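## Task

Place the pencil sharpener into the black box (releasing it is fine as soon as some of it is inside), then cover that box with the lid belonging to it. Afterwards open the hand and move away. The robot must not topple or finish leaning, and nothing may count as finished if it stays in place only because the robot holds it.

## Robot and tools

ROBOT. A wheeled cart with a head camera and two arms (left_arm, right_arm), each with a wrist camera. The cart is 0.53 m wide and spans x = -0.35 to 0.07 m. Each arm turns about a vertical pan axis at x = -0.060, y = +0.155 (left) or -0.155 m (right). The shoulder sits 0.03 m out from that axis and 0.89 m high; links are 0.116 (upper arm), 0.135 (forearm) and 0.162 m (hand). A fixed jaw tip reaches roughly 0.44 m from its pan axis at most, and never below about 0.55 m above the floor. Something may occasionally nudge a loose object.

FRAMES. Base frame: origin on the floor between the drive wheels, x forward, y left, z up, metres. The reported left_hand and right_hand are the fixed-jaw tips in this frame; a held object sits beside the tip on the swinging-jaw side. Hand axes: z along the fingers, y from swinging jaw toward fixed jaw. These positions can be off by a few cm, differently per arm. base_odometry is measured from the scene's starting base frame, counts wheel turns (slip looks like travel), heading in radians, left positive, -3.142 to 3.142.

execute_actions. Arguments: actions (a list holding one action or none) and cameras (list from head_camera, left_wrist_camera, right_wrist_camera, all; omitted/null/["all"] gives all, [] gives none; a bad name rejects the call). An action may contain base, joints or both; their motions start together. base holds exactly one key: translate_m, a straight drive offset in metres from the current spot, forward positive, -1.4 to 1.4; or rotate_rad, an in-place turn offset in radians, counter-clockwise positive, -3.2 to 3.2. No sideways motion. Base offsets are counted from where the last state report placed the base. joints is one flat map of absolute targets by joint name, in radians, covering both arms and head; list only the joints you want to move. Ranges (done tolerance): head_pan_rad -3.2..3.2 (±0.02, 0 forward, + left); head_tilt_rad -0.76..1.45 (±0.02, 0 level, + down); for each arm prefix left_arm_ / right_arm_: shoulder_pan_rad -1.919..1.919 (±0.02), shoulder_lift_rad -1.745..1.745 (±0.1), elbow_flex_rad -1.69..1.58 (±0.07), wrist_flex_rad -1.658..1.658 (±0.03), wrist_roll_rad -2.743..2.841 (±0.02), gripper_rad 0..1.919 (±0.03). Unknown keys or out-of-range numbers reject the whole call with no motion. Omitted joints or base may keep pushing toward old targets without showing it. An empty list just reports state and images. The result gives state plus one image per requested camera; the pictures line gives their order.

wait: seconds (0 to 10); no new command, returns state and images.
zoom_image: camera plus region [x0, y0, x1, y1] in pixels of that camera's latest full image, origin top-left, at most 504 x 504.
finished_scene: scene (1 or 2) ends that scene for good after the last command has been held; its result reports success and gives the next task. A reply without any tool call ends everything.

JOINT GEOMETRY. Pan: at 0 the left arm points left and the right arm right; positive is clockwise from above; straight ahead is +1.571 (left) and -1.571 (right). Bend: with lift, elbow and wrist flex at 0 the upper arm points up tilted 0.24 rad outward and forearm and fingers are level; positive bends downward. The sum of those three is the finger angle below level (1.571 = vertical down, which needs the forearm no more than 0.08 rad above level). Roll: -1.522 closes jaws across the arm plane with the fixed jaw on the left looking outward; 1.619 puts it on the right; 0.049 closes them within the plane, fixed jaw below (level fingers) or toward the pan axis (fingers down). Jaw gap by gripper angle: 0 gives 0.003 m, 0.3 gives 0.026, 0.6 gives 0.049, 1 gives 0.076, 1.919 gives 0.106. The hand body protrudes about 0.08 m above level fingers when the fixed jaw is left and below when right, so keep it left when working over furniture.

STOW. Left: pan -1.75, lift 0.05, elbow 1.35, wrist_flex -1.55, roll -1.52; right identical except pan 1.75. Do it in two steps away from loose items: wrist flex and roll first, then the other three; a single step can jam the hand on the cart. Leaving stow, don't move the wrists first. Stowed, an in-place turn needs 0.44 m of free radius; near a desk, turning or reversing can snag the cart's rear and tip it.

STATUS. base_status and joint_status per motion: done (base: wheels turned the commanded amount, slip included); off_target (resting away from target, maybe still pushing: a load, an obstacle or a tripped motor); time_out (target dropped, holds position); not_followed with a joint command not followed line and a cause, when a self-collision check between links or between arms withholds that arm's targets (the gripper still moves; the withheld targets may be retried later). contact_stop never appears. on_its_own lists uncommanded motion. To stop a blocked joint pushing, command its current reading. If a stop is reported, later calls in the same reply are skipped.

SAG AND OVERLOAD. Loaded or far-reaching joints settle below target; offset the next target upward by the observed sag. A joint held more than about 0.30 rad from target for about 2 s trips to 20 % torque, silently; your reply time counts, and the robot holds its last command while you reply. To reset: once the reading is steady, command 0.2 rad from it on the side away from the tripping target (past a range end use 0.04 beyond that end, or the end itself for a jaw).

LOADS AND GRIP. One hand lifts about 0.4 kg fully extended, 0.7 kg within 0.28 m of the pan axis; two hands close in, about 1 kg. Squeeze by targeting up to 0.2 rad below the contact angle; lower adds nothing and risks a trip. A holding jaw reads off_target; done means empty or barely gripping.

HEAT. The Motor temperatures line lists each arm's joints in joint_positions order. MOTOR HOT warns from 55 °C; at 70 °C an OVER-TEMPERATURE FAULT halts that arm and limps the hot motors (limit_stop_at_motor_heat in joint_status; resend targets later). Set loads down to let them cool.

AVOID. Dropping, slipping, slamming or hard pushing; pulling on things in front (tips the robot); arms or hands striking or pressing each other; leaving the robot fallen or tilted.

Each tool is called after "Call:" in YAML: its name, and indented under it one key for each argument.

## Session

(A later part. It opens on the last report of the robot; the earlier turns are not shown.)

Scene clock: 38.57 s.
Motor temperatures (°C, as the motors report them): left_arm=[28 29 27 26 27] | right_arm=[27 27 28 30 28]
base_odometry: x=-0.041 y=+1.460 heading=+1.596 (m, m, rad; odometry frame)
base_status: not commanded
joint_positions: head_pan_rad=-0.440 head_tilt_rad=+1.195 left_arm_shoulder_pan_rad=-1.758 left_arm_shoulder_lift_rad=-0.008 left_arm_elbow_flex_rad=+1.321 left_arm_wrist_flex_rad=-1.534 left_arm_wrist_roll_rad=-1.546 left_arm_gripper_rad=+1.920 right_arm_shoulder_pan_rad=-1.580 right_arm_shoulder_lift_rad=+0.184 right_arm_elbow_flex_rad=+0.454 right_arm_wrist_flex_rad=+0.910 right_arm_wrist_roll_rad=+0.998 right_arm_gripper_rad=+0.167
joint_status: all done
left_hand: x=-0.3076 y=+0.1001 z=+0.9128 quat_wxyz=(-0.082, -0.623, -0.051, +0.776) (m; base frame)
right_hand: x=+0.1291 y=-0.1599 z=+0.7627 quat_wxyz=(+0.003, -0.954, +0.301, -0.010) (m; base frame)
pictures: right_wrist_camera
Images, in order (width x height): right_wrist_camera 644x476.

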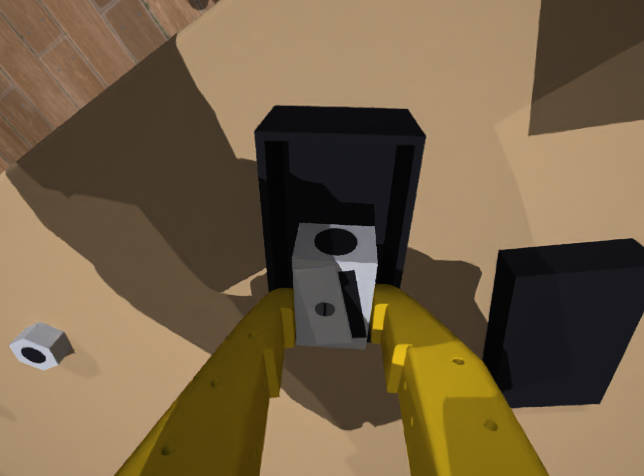

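Call:
execute_actions:
  actions:
    - {"joints":{"right_arm_shoulder_lift_rad":0.235,"right_arm_elbow_flex_rad":0.47,"right_arm_wrist_flex_rad":0.84}}
  cameras: ["right_wrist_camera"]

Scene clock: 39.53 s.
Motor temperatures (°C, as the motors report them): left_arm=[28 29 27 26 27] | right_arm=[27 27 28 30 28]
base_odometry: x=-0.041 y=+1.460 heading=+1.596 (m, m, rad; odometry frame)
base_status: not commanded
joint_positions: head_pan_rad=-0.440 head_tilt_rad=+1.195 left_arm_shoulder_pan_rad=-1.758 left_arm_shoulder_lift_rad=-0.008 left_arm_elbow_flex_rad=+1.321 left_arm_wrist_flex_rad=-1.534 left_arm_wrist_roll_rad=-1.546 left_arm_gripper_rad=+1.920 right_arm_shoulder_pan_rad=-1.580 right_arm_shoulder_lift_rad=+0.238 right_arm_elbow_flex_rad=+0.470 right_arm_wrist_flex_rad=+0.846 right_arm_wrist_roll_rad=+0.998 right_arm_gripper_rad=+0.167
joint_status: all done
left_hand: x=-0.3076 y=+0.1001 z=+0.9128 quat_wxyz=(-0.082, -0.623, -0.051, +0.776) (m; base frame)
right_hand: x=+0.1284 y=-0.1599 z=+0.7524 quat_wxyz=(+0.003, -0.954, +0.301, -0.008) (m; base frame)
pictures: right_wrist_camera
Images, in order (width x height): right_wrist_camera 644x476.

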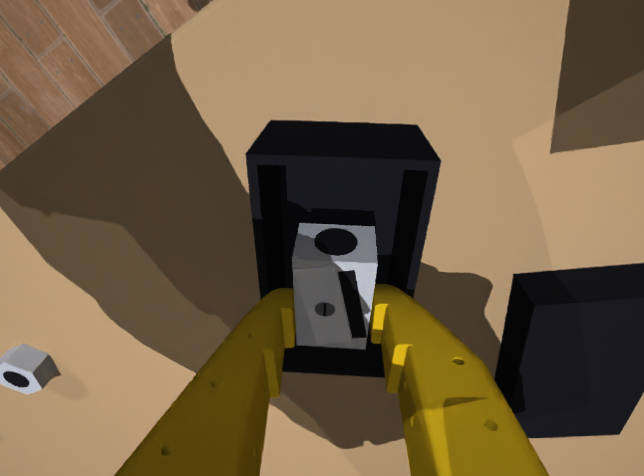

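Call:
execute_actions:
  actions:
    - {"joints":{"right_arm_gripper_rad":0.27}}
  cameras: ["right_wrist_camera"]

Scene clock: 40.33 s.
Motor temperatures (°C, as the motors report them): left_arm=[28 29 27 26 27] | right_arm=[27 27 28 30 28]
base_odometry: x=-0.041 y=+1.460 heading=+1.596 (m, m, rad; odometry frame)
base_status: not commanded
joint_positions: head_pan_rad=-0.440 head_tilt_rad=+1.195 left_arm_shoulder_pan_rad=-1.758 left_arm_shoulder_lift_rad=-0.008 left_arm_elbow_flex_rad=+1.321 left_arm_wrist_flex_rad=-1.534 left_arm_wrist_roll_rad=-1.546 left_arm_gripper_rad=+1.920 right_arm_shoulder_pan_rad=-1.579 right_arm_shoulder_lift_rad=+0.238 right_arm_elbow_flex_rad=+0.470 right_arm_wrist_flex_rad=+0.846 right_arm_wrist_roll_rad=+0.998 right_arm_gripper_rad=+0.184
joint_status: right_arm_gripper_rad off_target (ended at +0.184, target +0.270)
left_hand: x=-0.3076 y=+0.1001 z=+0.9128 quat_wxyz=(-0.082, -0.623, -0.051, +0.776) (m; base frame)
right_hand: x=+0.1284 y=-0.1602 z=+0.7524 quat_wxyz=(+0.003, -0.953, +0.302, -0.008) (m; base frame)
pictures: right_wrist_camera
Images, in order (width x height): right_wrist_camera 644x476.

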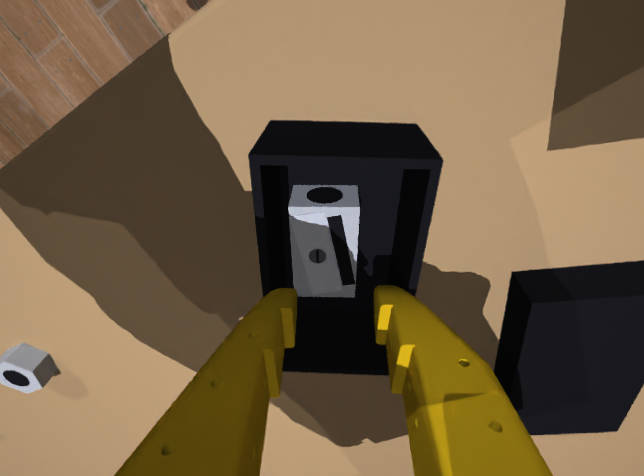

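Call:
execute_actions:
  actions:
    - {"joints":{"right_arm_gripper_rad":0.15,"right_arm_shoulder_lift_rad":0.03,"right_arm_wrist_flex_rad":1.015}}
  cameras: ["right_wrist_camera"]

Scene clock: 41.33 s.
Motor temperatures (°C, as the motors report them): left_arm=[28 29 27 26 27] | right_arm=[27 27 28 30 28]
base_odometry: x=-0.041 y=+1.460 heading=+1.596 (m, m, rad; odometry frame)
base_status: not commanded
joint_positions: head_pan_rad=-0.440 head_tilt_rad=+1.195 left_arm_shoulder_pan_rad=-1.758 left_arm_shoulder_lift_rad=-0.008 left_arm_elbow_flex_rad=+1.321 left_arm_wrist_flex_rad=-1.534 left_arm_wrist_roll_rad=-1.546 left_arm_gripper_rad=+1.920 right_arm_shoulder_pan_rad=-1.579 right_arm_shoulder_lift_rad=+0.071 right_arm_elbow_flex_rad=+0.470 right_arm_wrist_flex_rad=+1.007 right_arm_wrist_roll_rad=+0.998 right_arm_gripper_rad=+0.160
joint_status: all done
left_hand: x=-0.3076 y=+0.1001 z=+0.9128 quat_wxyz=(-0.082, -0.623, -0.051, +0.776) (m; base frame)
right_hand: x=+0.1240 y=-0.1603 z=+0.7787 quat_wxyz=(+0.004, -0.953, +0.302, -0.011) (m; base frame)
pictures: right_wrist_camera
Images, in order (width x height): right_wrist_camera 644x476.

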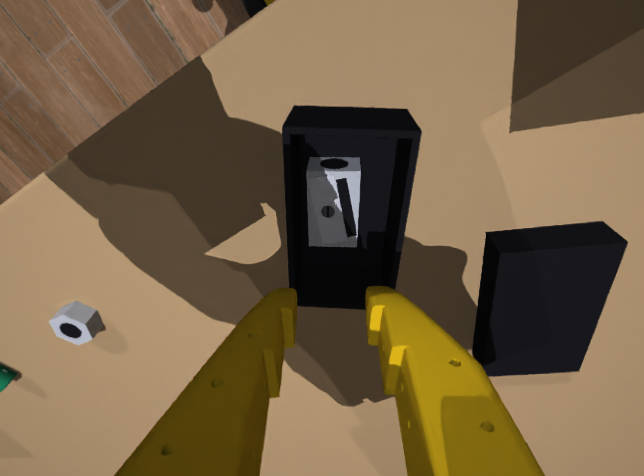

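Call:
execute_actions:
  actions:
    - {"joints":{"right_arm_shoulder_pan_rad":-1.68,"right_arm_shoulder_lift_rad":0.42,"right_arm_elbow_flex_rad":-0.50,"right_arm_wrist_flex_rad":1.267,"right_arm_wrist_roll_rad":1.063,"right_arm_gripper_rad":0.7}}
  cameras: []

Call:
execute_actions:
  actions:
    - {"joints":{"right_arm_shoulder_lift_rad":0.75}}
  cameras: ["right_wrist_camera"]

Scene clock: 43.37 s.
Motor temperatures (°C, as the motors report them): left_arm=[28 29 27 26 27] | right_arm=[27 27 28 30 28]
base_odometry: x=-0.041 y=+1.460 heading=+1.596 (m, m, rad; odometry frame)
base_status: not commanded
joint_positions: head_pan_rad=-0.440 head_tilt_rad=+1.195 left_arm_shoulder_pan_rad=-1.758 left_arm_shoulder_lift_rad=-0.008 left_arm_elbow_flex_rad=+1.321 left_arm_wrist_flex_rad=-1.534 left_arm_wrist_roll_rad=-1.546 left_arm_gripper_rad=+1.920 right_arm_shoulder_pan_rad=-1.672 right_arm_shoulder_lift_rad=+0.430 right_arm_elbow_flex_rad=-0.460 right_arm_wrist_flex_rad=+1.263 right_arm_wrist_roll_rad=+1.055 right_arm_gripper_rad=+0.690
joint_status: all done
left_hand: x=-0.3076 y=+0.1001 z=+0.9128 quat_wxyz=(-0.082, -0.623, -0.051, +0.776) (m; base frame)
right_hand: x=+0.2260 y=-0.1329 z=+0.8411 quat_wxyz=(+0.055, -0.959, +0.226, -0.159) (m; base frame)
pictures: none
No camera images: the call's "cameras" was empty. Leave "cameras" out to get every camera's image.

Scene clock: 44.30 s.
Motor temperatures (°C, as the motors report them): left_arm=[28 29 27 26 27] | right_arm=[27 27 28 30 28]
base_odometry: x=-0.041 y=+1.460 heading=+1.596 (m, m, rad; odometry frame)
base_status: not commanded
joint_positions: head_pan_rad=-0.440 head_tilt_rad=+1.195 left_arm_shoulder_pan_rad=-1.758 left_arm_shoulder_lift_rad=-0.008 left_arm_elbow_flex_rad=+1.321 left_arm_wrist_flex_rad=-1.534 left_arm_wrist_roll_rad=-1.546 left_arm_gripper_rad=+1.920 right_arm_shoulder_pan_rad=-1.672 right_arm_shoulder_lift_rad=+0.763 right_arm_elbow_flex_rad=-0.464 right_arm_wrist_flex_rad=+1.263 right_arm_wrist_roll_rad=+1.055 right_arm_gripper_rad=+0.690
joint_status: all done
left_hand: x=-0.3076 y=+0.1001 z=+0.9128 quat_wxyz=(-0.082, -0.623, -0.051, +0.776) (m; base frame)
right_hand: x=+0.1957 y=-0.1359 z=+0.7608 quat_wxyz=(+0.002, -0.973, +0.229, -0.004) (m; base frame)
pictures: right_wrist_camera
Images, in order (width x height): right_wrist_camera 644x476.

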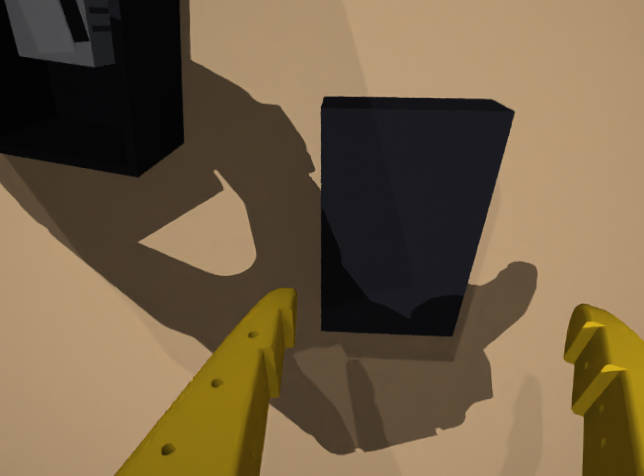

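Call:
execute_actions:
  actions:
    - {"joints":{"right_arm_shoulder_lift_rad":0.845,"right_arm_wrist_flex_rad":1.155}}
  cameras: ["right_wrist_camera"]

Scene clock: 45.43 s.
Motor temperatures (°C, as the motors report them): left_arm=[28 29 27 26 27] | right_arm=[27 27 28 30 28]
base_odometry: x=-0.041 y=+1.460 heading=+1.596 (m, m, rad; odometry frame)
base_status: not commanded
joint_positions: head_pan_rad=-0.440 head_tilt_rad=+1.195 left_arm_shoulder_pan_rad=-1.758 left_arm_shoulder_lift_rad=-0.008 left_arm_elbow_flex_rad=+1.321 left_arm_wrist_flex_rad=-1.534 left_arm_wrist_roll_rad=-1.546 left_arm_gripper_rad=+1.920 right_arm_shoulder_pan_rad=-1.672 right_arm_shoulder_lift_rad=+0.856 right_arm_elbow_flex_rad=-0.466 right_arm_wrist_flex_rad=+1.160 right_arm_wrist_roll_rad=+1.055 right_arm_gripper_rad=+0.690
joint_status: all done
left_hand: x=-0.3076 y=+0.1001 z=+0.9128 quat_wxyz=(-0.082, -0.623, -0.051, +0.776) (m; base frame)
right_hand: x=+0.1991 y=-0.1356 z=+0.7395 quat_wxyz=(+0.003, -0.973, +0.229, -0.010) (m; base frame)
pictures: right_wrist_camera
Images, in order (width x height): right_wrist_camera 644x476.

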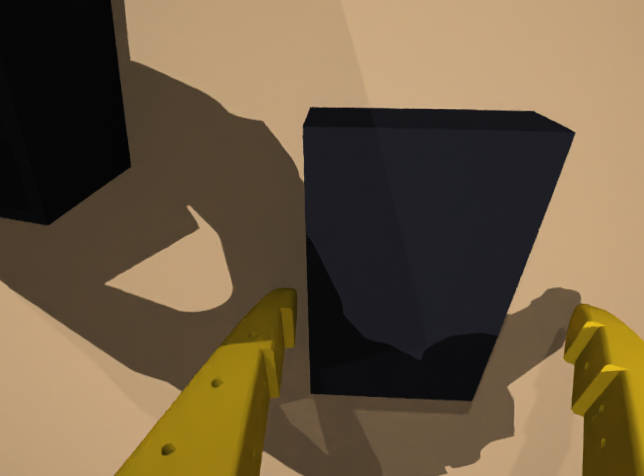

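Nearly identical to the original grasp geometry. Close.

Call:
execute_actions:
  actions:
    - {"joints":{"right_arm_gripper_rad":0.32}}
  cameras: ["right_wrist_camera"]

Scene clock: 46.27 s.
Motor temperatures (°C, as the motors report them): left_arm=[28 29 27 26 27] | right_arm=[27 27 28 30 28]
base_odometry: x=-0.041 y=+1.460 heading=+1.596 (m, m, rad; odometry frame)
base_status: not commanded
joint_positions: head_pan_rad=-0.440 head_tilt_rad=+1.195 left_arm_shoulder_pan_rad=-1.758 left_arm_shoulder_lift_rad=-0.008 left_arm_elbow_flex_rad=+1.321 left_arm_wrist_flex_rad=-1.534 left_arm_wrist_roll_rad=-1.546 left_arm_gripper_rad=+1.920 right_arm_shoulder_pan_rad=-1.672 right_arm_shoulder_lift_rad=+0.856 right_arm_elbow_flex_rad=-0.466 right_arm_wrist_flex_rad=+1.160 right_arm_wrist_roll_rad=+1.055 right_arm_gripper_rad=+0.443
joint_status: right_arm_gripper_rad off_target (ended at +0.443, target +0.320)
left_hand: x=-0.3076 y=+0.1001 z=+0.9128 quat_wxyz=(-0.082, -0.623, -0.051, +0.776) (m; base frame)
right_hand: x=+0.1991 y=-0.1356 z=+0.7395 quat_wxyz=(+0.003, -0.973, +0.229, -0.010) (m; base frame)
pictures: right_wrist_camera
Images, in order (width x height): right_wrist_camera 644x476.

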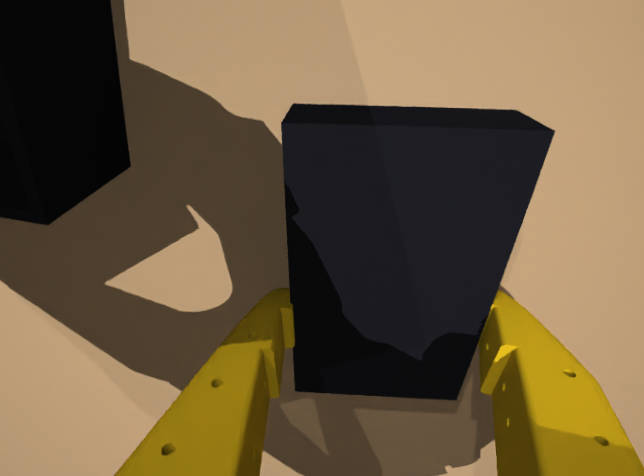

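Call:
execute_actions:
  actions:
    - {"joints":{"right_arm_shoulder_lift_rad":0.45}}
  cameras: []

Call:
execute_actions:
  actions:
    - {"joints":{"right_arm_shoulder_pan_rad":-1.513,"right_arm_shoulder_lift_rad":0.08,"right_arm_elbow_flex_rad":0.474,"right_arm_wrist_flex_rad":0.955}}
  cameras: ["right_wrist_camera"]

Call:
zoom_image:
  camera: "right_wrist_camera"
  region: [270, 70, 570, 160]

Scene clock: 53.50 s.
Motor temperatures (°C, as the motors report them): left_arm=[28 29 27 26 27] | right_arm=[27 27 28 30 28]
base_odometry: x=-0.041 y=+1.460 heading=+1.596 (m, m, rad; odometry frame)
base_status: not commanded
joint_positions: head_pan_rad=-0.440 head_tilt_rad=+1.195 left_arm_shoulder_pan_rad=-1.758 left_arm_shoulder_lift_rad=-0.008 left_arm_elbow_flex_rad=+1.321 left_arm_wrist_flex_rad=-1.534 left_arm_wrist_roll_rad=-1.546 left_arm_gripper_rad=+1.920 right_arm_shoulder_pan_rad=-1.672 right_arm_shoulder_lift_rad=+0.511 right_arm_elbow_flex_rad=-0.466 right_arm_wrist_flex_rad=+1.160 right_arm_wrist_roll_rad=+1.055 right_arm_gripper_rad=+0.443
joint_status: all done
left_hand: x=-0.3076 y=+0.1001 z=+0.9128 quat_wxyz=(-0.082, -0.623, -0.051, +0.776) (m; base frame)
right_hand: x=+0.2376 y=-0.1317 z=+0.8262 quat_wxyz=(+0.059, -0.957, +0.226, -0.172) (m; base frame)
pictures: none
No camera images: the call's "cameras" was empty. Leave "cameras" out to get every camera's image.

Scene clock: 54.87 s.
Motor temperatures (°C, as the motors report them): left_arm=[28 29 27 26 27] | right_arm=[27 27 28 30 28]
base_odometry: x=-0.041 y=+1.460 heading=+1.596 (m, m, rad; odometry frame)
base_status: not commanded
joint_positions: head_pan_rad=-0.440 head_tilt_rad=+1.195 left_arm_shoulder_pan_rad=-1.758 left_arm_shoulder_lift_rad=-0.008 left_arm_elbow_flex_rad=+1.321 left_arm_wrist_flex_rad=-1.534 left_arm_wrist_roll_rad=-1.546 left_arm_gripper_rad=+1.920 right_arm_shoulder_pan_rad=-1.521 right_arm_shoulder_lift_rad=+0.123 right_arm_elbow_flex_rad=+0.474 right_arm_wrist_flex_rad=+0.961 right_arm_wrist_roll_rad=+1.055 right_arm_gripper_rad=+0.443
joint_status: all done
left_hand: x=-0.3076 y=+0.1001 z=+0.9128 quat_wxyz=(-0.082, -0.623, -0.051, +0.776) (m; base frame)
right_hand: x=+0.1238 y=-0.1712 z=+0.7701 quat_wxyz=(+0.002, -0.953, +0.303, -0.006) (m; base frame)
pictures: right_wrist_camera
Images, in order (width x height): right_wrist_camera 644x476.

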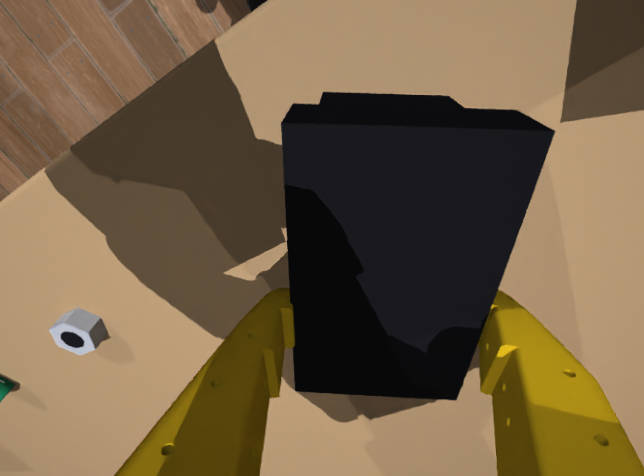

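Region (270, 70, 570, 160) of right_wrist_camera's 644x476 image, scaled by 1.680; it fills the top 151 rows of this view, and the rest is white.

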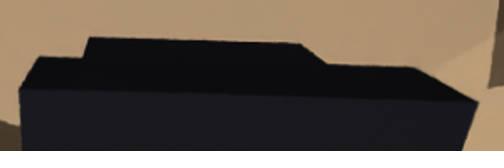

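Call:
execute_actions:
  actions:
    - {"joints":{"right_arm_shoulder_lift_rad":0.165,"right_arm_wrist_flex_rad":0.906}}
  cameras: ["right_wrist_camera"]

Call:
zoom_image:
  camera: "right_wrist_camera"
  region: [270, 70, 570, 160]

Scene clock: 56.03 s.
Motor temperatures (°C, as the motors report them): left_arm=[28 29 27 26 27] | right_arm=[27 27 28 30 28]
base_odometry: x=-0.041 y=+1.460 heading=+1.596 (m, m, rad; odometry frame)
base_status: not commanded
joint_positions: head_pan_rad=-0.440 head_tilt_rad=+1.195 left_arm_shoulder_pan_rad=-1.758 left_arm_shoulder_lift_rad=-0.008 left_arm_elbow_flex_rad=+1.321 left_arm_wrist_flex_rad=-1.534 left_arm_wrist_roll_rad=-1.546 left_arm_gripper_rad=+1.920 right_arm_shoulder_pan_rad=-1.521 right_arm_shoulder_lift_rad=+0.167 right_arm_elbow_flex_rad=+0.474 right_arm_wrist_flex_rad=+0.910 right_arm_wrist_roll_rad=+1.055 right_arm_gripper_rad=+0.443
joint_status: all done
left_hand: x=-0.3076 y=+0.1001 z=+0.9128 quat_wxyz=(-0.082, -0.623, -0.051, +0.776) (m; base frame)
right_hand: x=+0.1263 y=-0.1714 z=+0.7631 quat_wxyz=(+0.002, -0.953, +0.303, -0.009) (m; base frame)
pictures: right_wrist_camera
Images, in order (width x height): right_wrist_camera 644x476.

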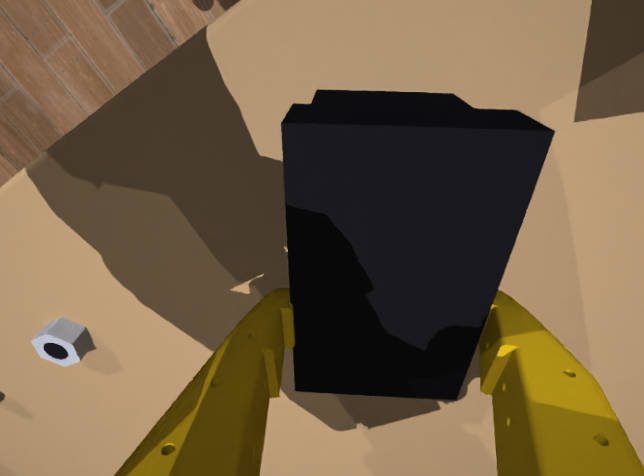

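Region (270, 70, 570, 160) of right_wrist_camera's 644x476 image, scaled by 1.680; it fills the top 151 rows of this view, and the rest is white.

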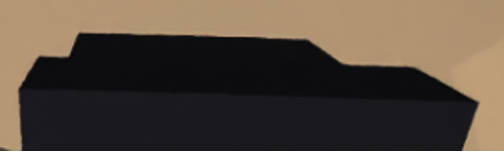

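Call:
execute_actions:
  actions:
    - {"joints":{"right_arm_shoulder_pan_rad":-1.509,"right_arm_shoulder_lift_rad":0.185,"right_arm_wrist_flex_rad":0.889}}
  cameras: ["right_wrist_camera"]

Call:
zoom_image:
  camera: "right_wrist_camera"
  region: [270, 70, 570, 160]

Scene clock: 56.90 s.
Motor temperatures (°C, as the motors report them): left_arm=[28 29 27 26 27] | right_arm=[27 27 28 30 28]
base_odometry: x=-0.041 y=+1.460 heading=+1.596 (m, m, rad; odometry frame)
base_status: not commanded
joint_positions: head_pan_rad=-0.440 head_tilt_rad=+1.195 left_arm_shoulder_pan_rad=-1.758 left_arm_shoulder_lift_rad=-0.008 left_arm_elbow_flex_rad=+1.321 left_arm_wrist_flex_rad=-1.534 left_arm_wrist_roll_rad=-1.546 left_arm_gripper_rad=+1.920 right_arm_shoulder_pan_rad=-1.517 right_arm_shoulder_lift_rad=+0.187 right_arm_elbow_flex_rad=+0.474 right_arm_wrist_flex_rad=+0.895 right_arm_wrist_roll_rad=+1.055 right_arm_gripper_rad=+0.443
joint_status: all done
left_hand: x=-0.3076 y=+0.1001 z=+0.9128 quat_wxyz=(-0.082, -0.623, -0.051, +0.776) (m; base frame)
right_hand: x=+0.1261 y=-0.1719 z=+0.7600 quat_wxyz=(+0.002, -0.953, +0.304, -0.007) (m; base frame)
pictures: right_wrist_camera
Images, in order (width x height): right_wrist_camera 644x476.

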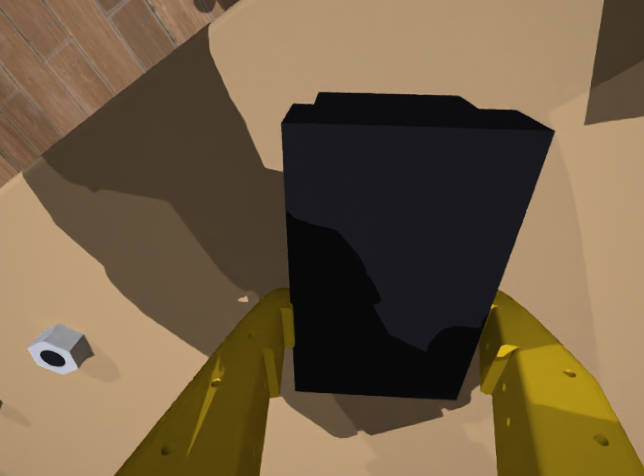

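Region (270, 70, 570, 160) of right_wrist_camera's 644x476 image, scaled by 1.680; it fills the top 151 rows of this view, and the rest is white.

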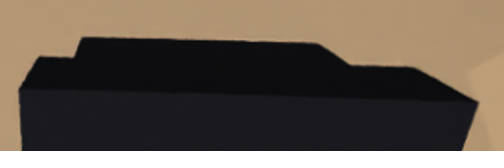

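Call:
execute_actions:
  actions:
    - {"joints":{"right_arm_shoulder_lift_rad":0.212,"right_arm_wrist_flex_rad":0.861}}
  cameras: ["right_wrist_camera"]

Call:
zoom_image:
  camera: "right_wrist_camera"
  region: [270, 70, 570, 160]

Scene clock: 57.60 s.
Motor temperatures (°C, as the motors report them): left_arm=[28 29 27 26 27] | right_arm=[27 27 28 30 28]
base_odometry: x=-0.041 y=+1.460 heading=+1.596 (m, m, rad; odometry frame)
base_status: not commanded
joint_positions: head_pan_rad=-0.440 head_tilt_rad=+1.195 left_arm_shoulder_pan_rad=-1.758 left_arm_shoulder_lift_rad=-0.008 left_arm_elbow_flex_rad=+1.321 left_arm_wrist_flex_rad=-1.534 left_arm_wrist_roll_rad=-1.546 left_arm_gripper_rad=+1.920 right_arm_shoulder_pan_rad=-1.517 right_arm_shoulder_lift_rad=+0.215 right_arm_elbow_flex_rad=+0.474 right_arm_wrist_flex_rad=+0.867 right_arm_wrist_roll_rad=+1.055 right_arm_gripper_rad=+0.443
joint_status: all done
left_hand: x=-0.3076 y=+0.1001 z=+0.9128 quat_wxyz=(-0.082, -0.623, -0.051, +0.776) (m; base frame)
right_hand: x=+0.1267 y=-0.1720 z=+0.7556 quat_wxyz=(+0.002, -0.953, +0.304, -0.007) (m; base frame)
pictures: right_wrist_camera
Images, in order (width x height): right_wrist_camera 644x476.

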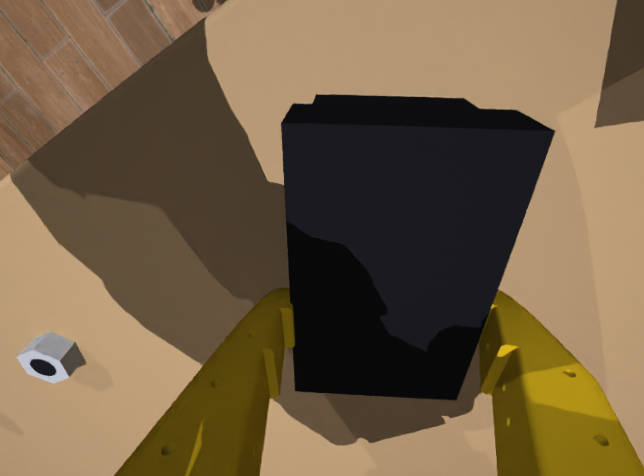

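Region (270, 70, 570, 160) of right_wrist_camera's 644x476 image, scaled by 1.680; it fills the top 151 rows of this view, and the rest is white.

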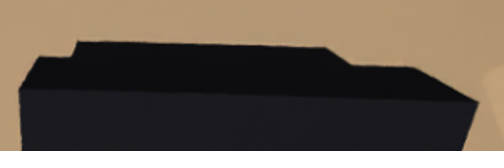

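Engaged, matching reference. Continue down.

Call:
execute_actions:
  actions:
    - {"joints":{"right_arm_shoulder_lift_rad":0.262,"right_arm_wrist_flex_rad":0.815}}
  cameras: ["right_wrist_camera"]

Scene clock: 58.33 s.
Motor temperatures (°C, as the motors report them): left_arm=[28 29 27 26 27] | right_arm=[27 27 28 30 28]
base_odometry: x=-0.041 y=+1.460 heading=+1.596 (m, m, rad; odometry frame)
base_status: not commanded
joint_positions: head_pan_rad=-0.440 head_tilt_rad=+1.195 left_arm_shoulder_pan_rad=-1.758 left_arm_shoulder_lift_rad=-0.008 left_arm_elbow_flex_rad=+1.321 left_arm_wrist_flex_rad=-1.534 left_arm_wrist_roll_rad=-1.546 left_arm_gripper_rad=+1.920 right_arm_shoulder_pan_rad=-1.517 right_arm_shoulder_lift_rad=+0.264 right_arm_elbow_flex_rad=+0.474 right_arm_wrist_flex_rad=+0.821 right_arm_wrist_roll_rad=+1.055 right_arm_gripper_rad=+0.443
joint_status: all done
left_hand: x=-0.3076 y=+0.1001 z=+0.9128 quat_wxyz=(-0.082, -0.623, -0.051, +0.776) (m; base frame)
right_hand: x=+0.1272 y=-0.1720 z=+0.7478 quat_wxyz=(+0.001, -0.953, +0.304, -0.005) (m; base frame)
pictures: right_wrist_camera
Images, in order (width x height): right_wrist_camera 644x476.

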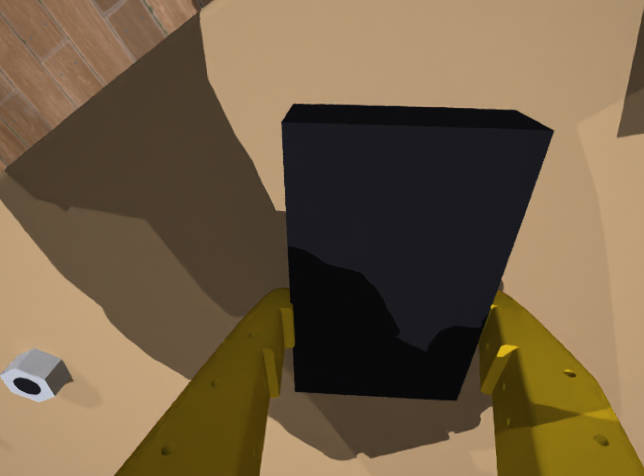

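Seated height reached. Release and raise.

Call:
execute_actions:
  actions:
    - {"joints":{"right_arm_gripper_rad":0.7}}
  cameras: ["right_wrist_camera"]

Call:
execute_actions:
  actions:
    - {"joints":{"right_arm_shoulder_lift_rad":0.0,"right_arm_wrist_flex_rad":1.04}}
  cameras: ["right_wrist_camera"]

Scene clock: 59.20 s.
Motor temperatures (°C, as the motors report them): left_arm=[28 29 27 26 27] | right_arm=[27 27 28 30 28]
base_odometry: x=-0.041 y=+1.460 heading=+1.596 (m, m, rad; odometry frame)
base_status: not commanded
joint_positions: head_pan_rad=-0.440 head_tilt_rad=+1.195 left_arm_shoulder_pan_rad=-1.758 left_arm_shoulder_lift_rad=-0.008 left_arm_elbow_flex_rad=+1.321 left_arm_wrist_flex_rad=-1.534 left_arm_wrist_roll_rad=-1.546 left_arm_gripper_rad=+1.920 right_arm_shoulder_pan_rad=-1.517 right_arm_shoulder_lift_rad=+0.264 right_arm_elbow_flex_rad=+0.474 right_arm_wrist_flex_rad=+0.820 right_arm_wrist_roll_rad=+1.055 right_arm_gripper_rad=+0.689
joint_status: all done
left_hand: x=-0.3076 y=+0.1001 z=+0.9128 quat_wxyz=(-0.082, -0.623, -0.051, +0.776) (m; base frame)
right_hand: x=+0.1274 y=-0.1720 z=+0.7478 quat_wxyz=(+0.002, -0.953, +0.304, -0.006) (m; base frame)
pictures: right_wrist_camera
Images, in order (width x height): right_wrist_camera 644x476.

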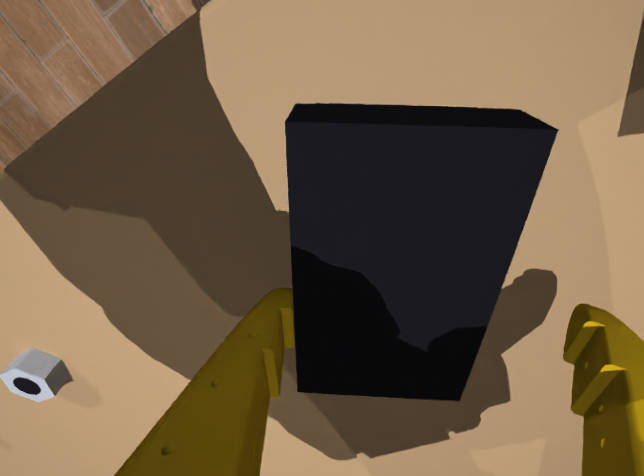

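Scene clock: 60.13 s.
Motor temperatures (°C, as the motors report them): left_arm=[28 29 27 26 27] | right_arm=[27 27 28 30 28]
base_odometry: x=-0.041 y=+1.460 heading=+1.596 (m, m, rad; odometry frame)
base_status: not commanded
joint_positions: head_pan_rad=-0.440 head_tilt_rad=+1.195 left_arm_shoulder_pan_rad=-1.758 left_arm_shoulder_lift_rad=-0.008 left_arm_elbow_flex_rad=+1.321 left_arm_wrist_flex_rad=-1.534 left_arm_wrist_roll_rad=-1.546 left_arm_gripper_rad=+1.920 right_arm_shoulder_pan_rad=-1.517 right_arm_shoulder_lift_rad=+0.042 right_arm_elbow_flex_rad=+0.474 right_arm_wrist_flex_rad=+1.033 right_arm_wrist_roll_rad=+1.055 right_arm_gripper_rad=+0.690
joint_status: all done
left_hand: x=-0.3076 y=+0.1001 z=+0.9128 quat_wxyz=(-0.082, -0.623, -0.051, +0.776) (m; base frame)
right_hand: x=+0.1218 y=-0.1717 z=+0.7827 quat_wxyz=(+0.003, -0.953, +0.304, -0.010) (m; base frame)
pictures: right_wrist_camera
Images, in order (width x height): right_wrist_camera 644x476.

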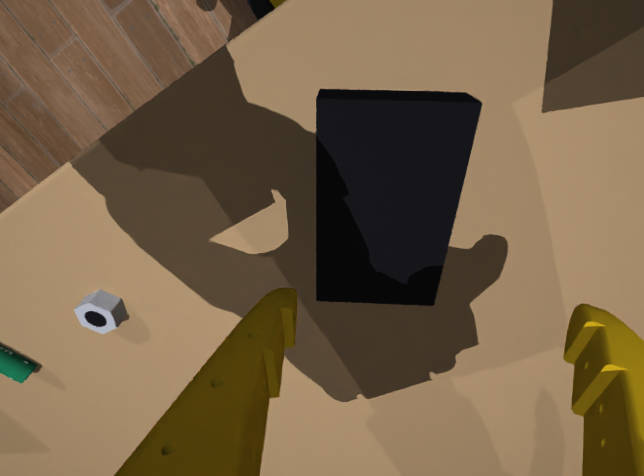

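Call:
execute_actions:
  actions:
    - {"base":{"translate_m":-0.3},"joints":{"head_pan_rad":-0.3,"head_tilt_rad":0.75,"right_arm_shoulder_lift_rad":-0.15}}
  cameras: ["head_camera"]

Scene clock: 62.53 s.
Motor temperatures (°C, as the motors report them): left_arm=[28 29 27 26 27] | right_arm=[27 27 28 30 28]
base_odometry: x=-0.035 y=+1.161 heading=+1.595 (m, m, rad; odometry frame)
base_status: done
joint_positions: head_pan_rad=-0.310 head_tilt_rad=+0.764 left_arm_shoulder_pan_rad=-1.758 left_arm_shoulder_lift_rad=-0.008 left_arm_elbow_flex_rad=+1.321 left_arm_wrist_flex_rad=-1.534 left_arm_wrist_roll_rad=-1.546 left_arm_gripper_rad=+1.920 right_arm_shoulder_pan_rad=-1.517 right_arm_shoulder_lift_rad=-0.112 right_arm_elbow_flex_rad=+0.474 right_arm_wrist_flex_rad=+1.035 right_arm_wrist_roll_rad=+1.055 right_arm_gripper_rad=+0.690
joint_status: all done
left_hand: x=-0.3076 y=+0.1001 z=+0.9128 quat_wxyz=(-0.082, -0.623, -0.051, +0.776) (m; base frame)
right_hand: x=+0.1367 y=-0.1725 z=+0.8072 quat_wxyz=(+0.022, -0.949, +0.303, -0.084) (m; base frame)
pictures: head_camera
Images, in order (width x height): head_camera 644x476.

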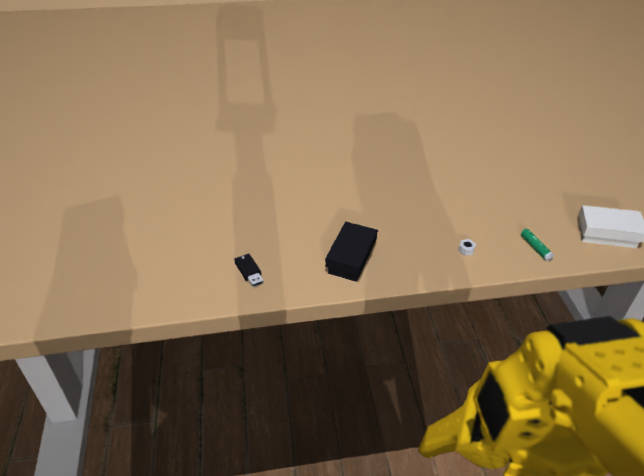

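Call:
zoom_image:
  camera: "head_camera"
  region: [310, 210, 400, 290]

Region (310, 210, 400, 290) of head_camera's 644x476 image, scaled by 5.600.

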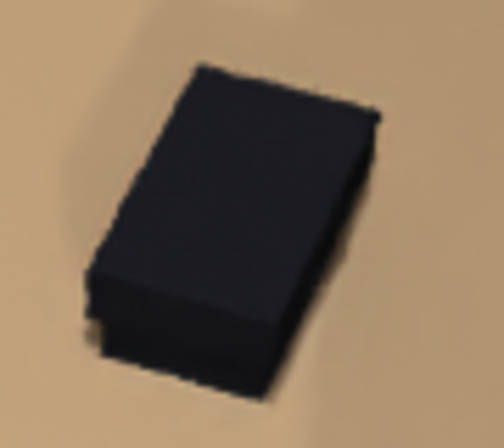

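The lid is seated level.

Call:
finished_scene:
  scene: 2

The scene is finished: the task was done.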